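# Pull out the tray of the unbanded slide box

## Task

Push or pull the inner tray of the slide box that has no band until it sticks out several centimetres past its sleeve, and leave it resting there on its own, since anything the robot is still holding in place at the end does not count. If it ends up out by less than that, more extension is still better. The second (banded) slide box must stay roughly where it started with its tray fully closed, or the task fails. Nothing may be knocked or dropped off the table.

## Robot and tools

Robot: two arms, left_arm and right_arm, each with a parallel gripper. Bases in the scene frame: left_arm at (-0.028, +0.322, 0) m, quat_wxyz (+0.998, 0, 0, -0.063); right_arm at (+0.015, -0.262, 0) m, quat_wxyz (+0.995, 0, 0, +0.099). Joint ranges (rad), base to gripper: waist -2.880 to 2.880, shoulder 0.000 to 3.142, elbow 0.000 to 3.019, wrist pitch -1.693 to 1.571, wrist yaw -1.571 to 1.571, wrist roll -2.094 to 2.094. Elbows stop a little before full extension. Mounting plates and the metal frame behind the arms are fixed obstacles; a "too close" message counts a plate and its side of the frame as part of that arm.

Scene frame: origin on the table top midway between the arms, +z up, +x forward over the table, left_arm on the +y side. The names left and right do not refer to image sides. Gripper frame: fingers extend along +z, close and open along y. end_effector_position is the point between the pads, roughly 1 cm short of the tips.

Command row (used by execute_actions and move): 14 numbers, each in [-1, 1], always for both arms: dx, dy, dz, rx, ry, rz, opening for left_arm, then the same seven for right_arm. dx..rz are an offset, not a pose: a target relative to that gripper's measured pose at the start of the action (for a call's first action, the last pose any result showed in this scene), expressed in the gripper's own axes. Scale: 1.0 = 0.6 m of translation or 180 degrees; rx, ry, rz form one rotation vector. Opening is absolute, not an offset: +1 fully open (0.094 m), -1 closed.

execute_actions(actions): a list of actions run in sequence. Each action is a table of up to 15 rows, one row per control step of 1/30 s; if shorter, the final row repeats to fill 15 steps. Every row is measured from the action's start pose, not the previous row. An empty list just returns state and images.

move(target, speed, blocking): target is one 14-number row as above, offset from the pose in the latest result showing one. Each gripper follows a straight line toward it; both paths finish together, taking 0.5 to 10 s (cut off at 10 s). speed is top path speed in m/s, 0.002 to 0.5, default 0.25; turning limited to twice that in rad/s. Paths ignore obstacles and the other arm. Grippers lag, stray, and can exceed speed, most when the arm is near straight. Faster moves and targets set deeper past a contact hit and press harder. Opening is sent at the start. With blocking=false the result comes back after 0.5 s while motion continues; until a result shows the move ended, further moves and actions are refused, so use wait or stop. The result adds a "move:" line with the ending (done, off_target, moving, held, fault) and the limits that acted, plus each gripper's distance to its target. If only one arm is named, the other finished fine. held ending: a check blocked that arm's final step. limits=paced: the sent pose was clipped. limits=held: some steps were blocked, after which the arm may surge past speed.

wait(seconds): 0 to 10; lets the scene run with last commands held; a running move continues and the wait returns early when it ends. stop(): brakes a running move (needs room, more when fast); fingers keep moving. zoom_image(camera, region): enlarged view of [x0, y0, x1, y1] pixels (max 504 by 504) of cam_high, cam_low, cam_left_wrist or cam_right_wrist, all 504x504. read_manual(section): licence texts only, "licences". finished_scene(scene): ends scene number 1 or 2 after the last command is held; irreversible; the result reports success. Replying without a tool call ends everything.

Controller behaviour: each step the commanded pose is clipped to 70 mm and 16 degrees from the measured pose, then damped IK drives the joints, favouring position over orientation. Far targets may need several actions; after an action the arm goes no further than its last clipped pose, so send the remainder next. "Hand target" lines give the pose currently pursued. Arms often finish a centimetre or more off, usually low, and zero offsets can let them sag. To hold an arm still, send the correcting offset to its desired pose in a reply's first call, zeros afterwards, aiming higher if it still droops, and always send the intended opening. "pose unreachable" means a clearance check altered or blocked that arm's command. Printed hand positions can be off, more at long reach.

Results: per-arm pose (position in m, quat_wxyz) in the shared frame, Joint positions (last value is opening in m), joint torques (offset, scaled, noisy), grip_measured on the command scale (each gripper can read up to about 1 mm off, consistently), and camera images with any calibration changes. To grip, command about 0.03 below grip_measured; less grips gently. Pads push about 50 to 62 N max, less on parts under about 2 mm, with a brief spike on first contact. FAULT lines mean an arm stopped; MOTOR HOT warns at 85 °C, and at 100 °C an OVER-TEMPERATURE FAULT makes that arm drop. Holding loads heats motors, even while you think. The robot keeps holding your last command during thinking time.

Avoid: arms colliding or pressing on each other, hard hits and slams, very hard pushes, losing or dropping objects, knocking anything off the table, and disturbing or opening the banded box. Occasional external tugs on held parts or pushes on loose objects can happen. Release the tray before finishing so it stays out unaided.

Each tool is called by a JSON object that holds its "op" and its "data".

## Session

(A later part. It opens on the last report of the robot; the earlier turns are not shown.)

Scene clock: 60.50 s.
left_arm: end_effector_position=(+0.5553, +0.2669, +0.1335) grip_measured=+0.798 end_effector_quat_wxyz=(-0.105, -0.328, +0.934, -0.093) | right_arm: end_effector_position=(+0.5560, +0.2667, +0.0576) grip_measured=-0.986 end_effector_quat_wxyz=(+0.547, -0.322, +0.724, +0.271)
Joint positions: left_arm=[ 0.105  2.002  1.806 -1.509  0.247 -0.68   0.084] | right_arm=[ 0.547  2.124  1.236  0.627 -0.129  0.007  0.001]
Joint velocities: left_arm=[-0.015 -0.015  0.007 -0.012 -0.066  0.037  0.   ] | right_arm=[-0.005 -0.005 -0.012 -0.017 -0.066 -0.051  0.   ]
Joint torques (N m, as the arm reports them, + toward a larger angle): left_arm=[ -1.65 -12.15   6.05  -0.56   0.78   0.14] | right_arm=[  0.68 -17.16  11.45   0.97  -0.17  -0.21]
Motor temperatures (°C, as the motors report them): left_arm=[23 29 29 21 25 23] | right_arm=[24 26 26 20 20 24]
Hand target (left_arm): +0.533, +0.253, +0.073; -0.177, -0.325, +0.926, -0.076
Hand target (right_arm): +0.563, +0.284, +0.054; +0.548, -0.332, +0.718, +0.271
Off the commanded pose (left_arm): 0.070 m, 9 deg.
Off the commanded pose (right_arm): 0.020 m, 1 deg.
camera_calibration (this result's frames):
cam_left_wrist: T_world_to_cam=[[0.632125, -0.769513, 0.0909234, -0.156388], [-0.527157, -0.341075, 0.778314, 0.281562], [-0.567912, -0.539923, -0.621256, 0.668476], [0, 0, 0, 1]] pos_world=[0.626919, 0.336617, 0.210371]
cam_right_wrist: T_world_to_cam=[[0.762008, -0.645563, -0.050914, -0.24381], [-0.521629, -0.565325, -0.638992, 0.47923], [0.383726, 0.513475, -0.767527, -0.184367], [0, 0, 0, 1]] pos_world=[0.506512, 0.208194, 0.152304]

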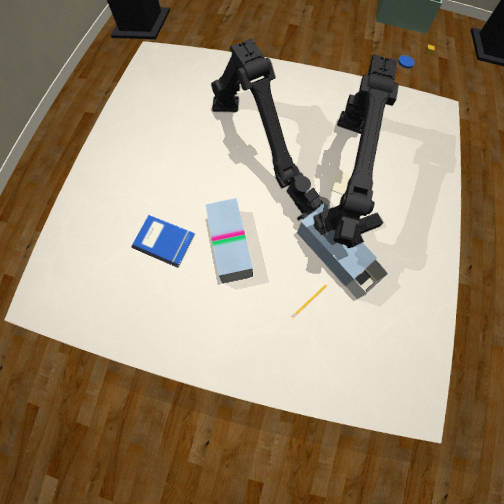

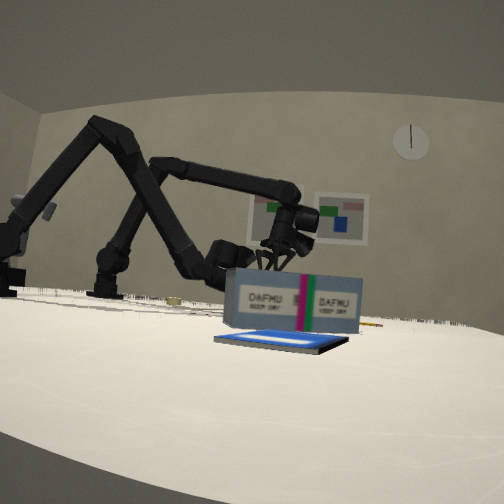

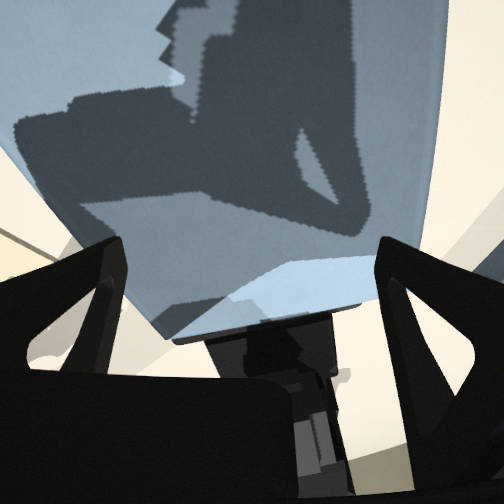

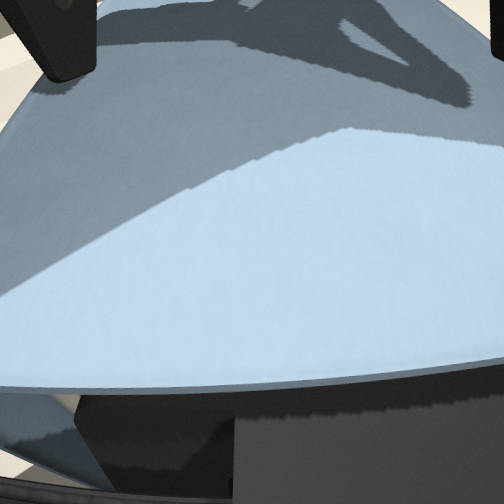

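About 7 cm of tray is showing. Withdrawing both arms.

{"op": "move", "data": {"target": [0,0,0.02,0,0,0,0.8,0.045,0,-0.2,0,0,0,-1], "speed": 0.12}}

{"op": "move", "data": {"target": [0,0,-0.1,0,0,0,0.8,-0.03,0,-0.02,0,0,0,-1], "speed": 0.15}}

Scene clock: 61.93 s.
left_arm: end_effector_position=(+0.5549, +0.2677, +0.1357) grip_measured=+0.798 end_effector_quat_wxyz=(-0.099, -0.328, +0.935, -0.094) | right_arm: end_effector_position=(+0.4744, +0.1735, +0.0490) grip_measured=-0.986 end_effector_quat_wxyz=(+0.533, -0.323, +0.734, +0.270)
Joint positions: left_arm=[ 0.106  1.992  1.797 -1.499  0.245 -0.68   0.084] | right_arm=[ 0.518  1.943  0.851  0.798 -0.16   0.007  0.001]
Joint velocities: left_arm=[ 0.005 -0.005 -0.002 -0.007  0.037 -0.007 -0.001] | right_arm=[-0.005  0.005 -0.002 -0.007 -0.022  0.007 -0.   ]
Joint torques (N m, as the arm reports them, + toward a larger angle): left_arm=[ -0.49 -17.01   8.26   1.04   0.05   0.08] | right_arm=[ -0.73 -17.     5.23   2.6   -0.14  -0.14]
Motor temperatures (°C, as the motors report them): left_arm=[23 29 29 21 25 23] | right_arm=[24 26 26 20 20 24]
Hand target (left_arm): +0.553, +0.264, +0.122; -0.105, -0.328, +0.934, -0.093
Hand target (right_arm): +0.478, +0.172, +0.060; +0.546, -0.322, +0.724, +0.271
Off the commanded pose (left_arm): 0.014 m, 1 deg.
Off the commanded pose (right_arm): 0.013 m, 2 deg.
move: off_target (left_arm, right_arm)
camera_calibration (this result's frames):
cam_left_wrist: T_world_to_cam=[[0.631483, -0.769341, 0.0966563, -0.15622], [-0.535582, -0.34264, 0.771848, 0.285906], [-0.560696, -0.539177, -0.628417, 0.666796], [0, 0, 0, 1]] pos_world=[0.625646, 0.337297, 0.21345]
cam_right_wrist: T_world_to_cam=[[0.760742, -0.645914, -0.0637796, -0.240889], [-0.540223, -0.575651, -0.613828, 0.38782], [0.359765, 0.50142, -0.786859, -0.0974063], [0, 0, 0, 1]] pos_world=[0.427807, 0.116497, 0.146046]

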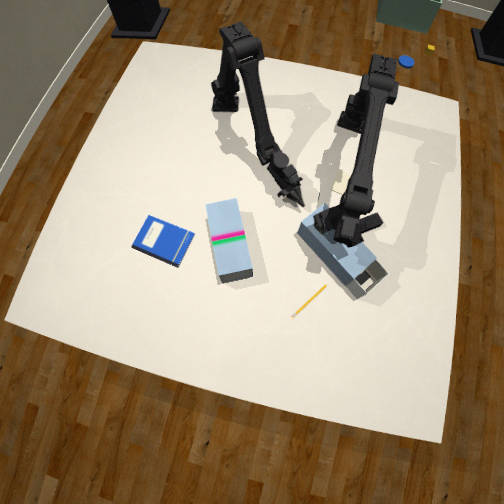

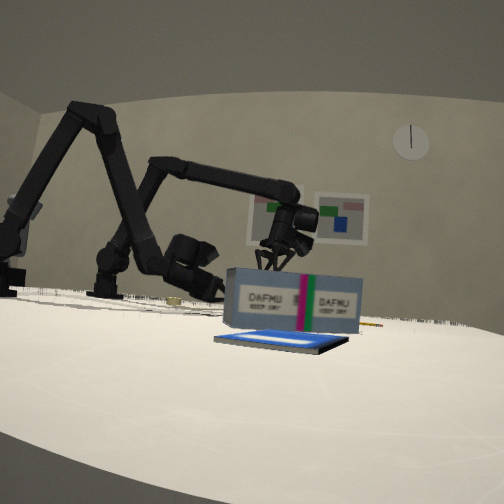

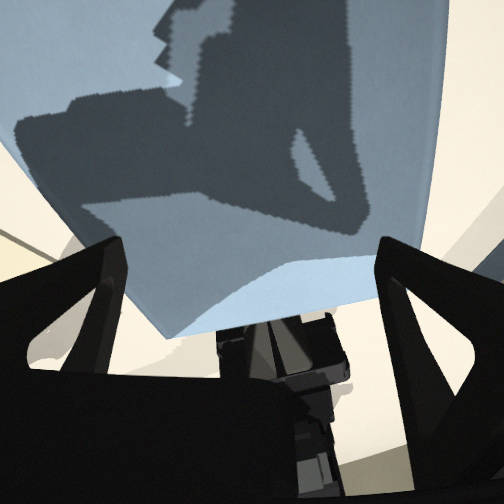

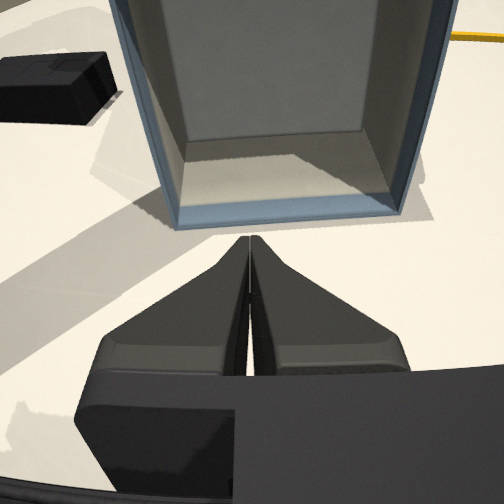

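Scene clock: 62.83 s.
left_arm: end_effector_position=(+0.5530, +0.2742, +0.1846) grip_measured=+0.798 end_effector_quat_wxyz=(-0.108, -0.329, +0.934, -0.091) | right_arm: end_effector_position=(+0.4717, +0.1716, +0.0733) grip_measured=-0.986 end_effector_quat_wxyz=(+0.540, -0.322, +0.728, +0.273)
Joint positions: left_arm=[ 0.117  1.98   1.907 -1.641  0.245 -0.669  0.084] | right_arm=[ 0.518  1.883  0.838  0.77  -0.162  0.007  0.001]
Joint velocities: left_arm=[-0.005 -0.015  0.002 -0.002 -0.037 -0.022 -0.001] | right_arm=[-0.005 -0.005  0.007 -0.007 -0.022  0.066  0.   ]
Joint torques (N m, as the arm reports them, + toward a larger angle): left_arm=[  1.33 -16.91  13.82  -0.47  -0.17   0.22] | right_arm=[ -0.51 -15.96   5.31   1.06  -0.14  -0.07]
Motor temperatures (°C, as the motors report them): left_arm=[23 29 29 21 25 23] | right_arm=[24 26 26 20 20 24]
Hand target (left_arm): +0.562, +0.282, +0.193; -0.099, -0.328, +0.935, -0.094
Hand target (right_arm): +0.471, +0.168, +0.069; +0.533, -0.323, +0.734, +0.270
Off the commanded pose (left_arm): 0.015 m, 1 deg.
Off the commanded pose (right_arm): 0.005 m, 1 deg.
move: off_target (left_arm)
camera_calibration (this result's frames):
cam_left_wrist: T_world_to_cam=[[0.63402, -0.768578, 0.0854755, -0.154242], [-0.520835, -0.342699, 0.781849, 0.239406], [-0.57162, -0.540226, -0.617581, 0.704276], [0, 0, 0, 1]] pos_world=[0.625062, 0.343966, 0.260952]
cam_right_wrist: T_world_to_cam=[[0.762765, -0.64374, -0.0615424, -0.240031], [-0.530818, -0.568913, -0.628148, 0.395692], [0.369352, 0.511797, -0.775656, -0.0835258], [0, 0, 0, 1]] pos_world=[0.423978, 0.113345, 0.168993]

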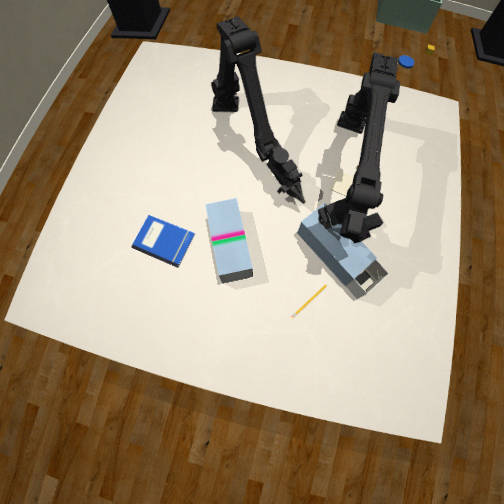

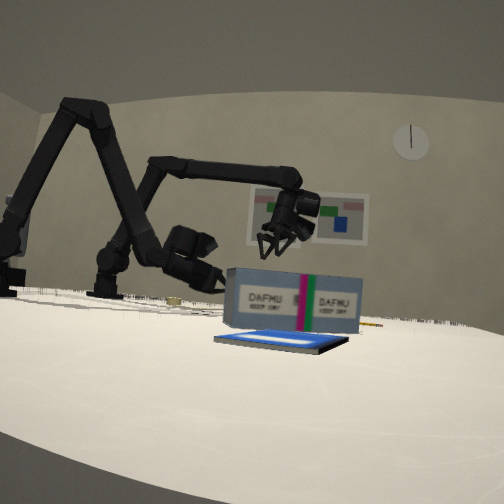

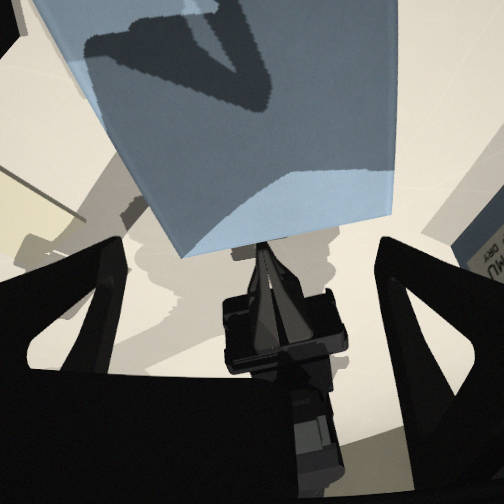

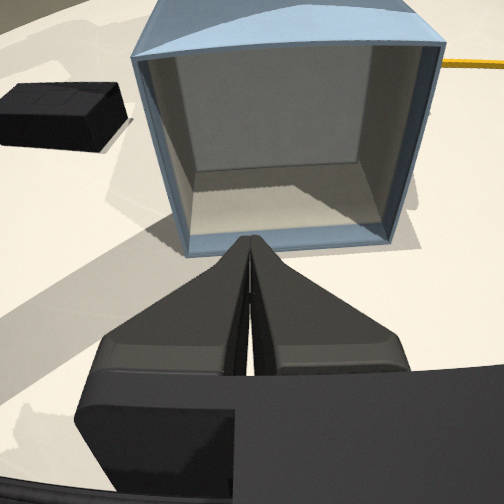

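{"op": "finished_scene", "data": {"scene": 1}}

The scene is finished: the task was done.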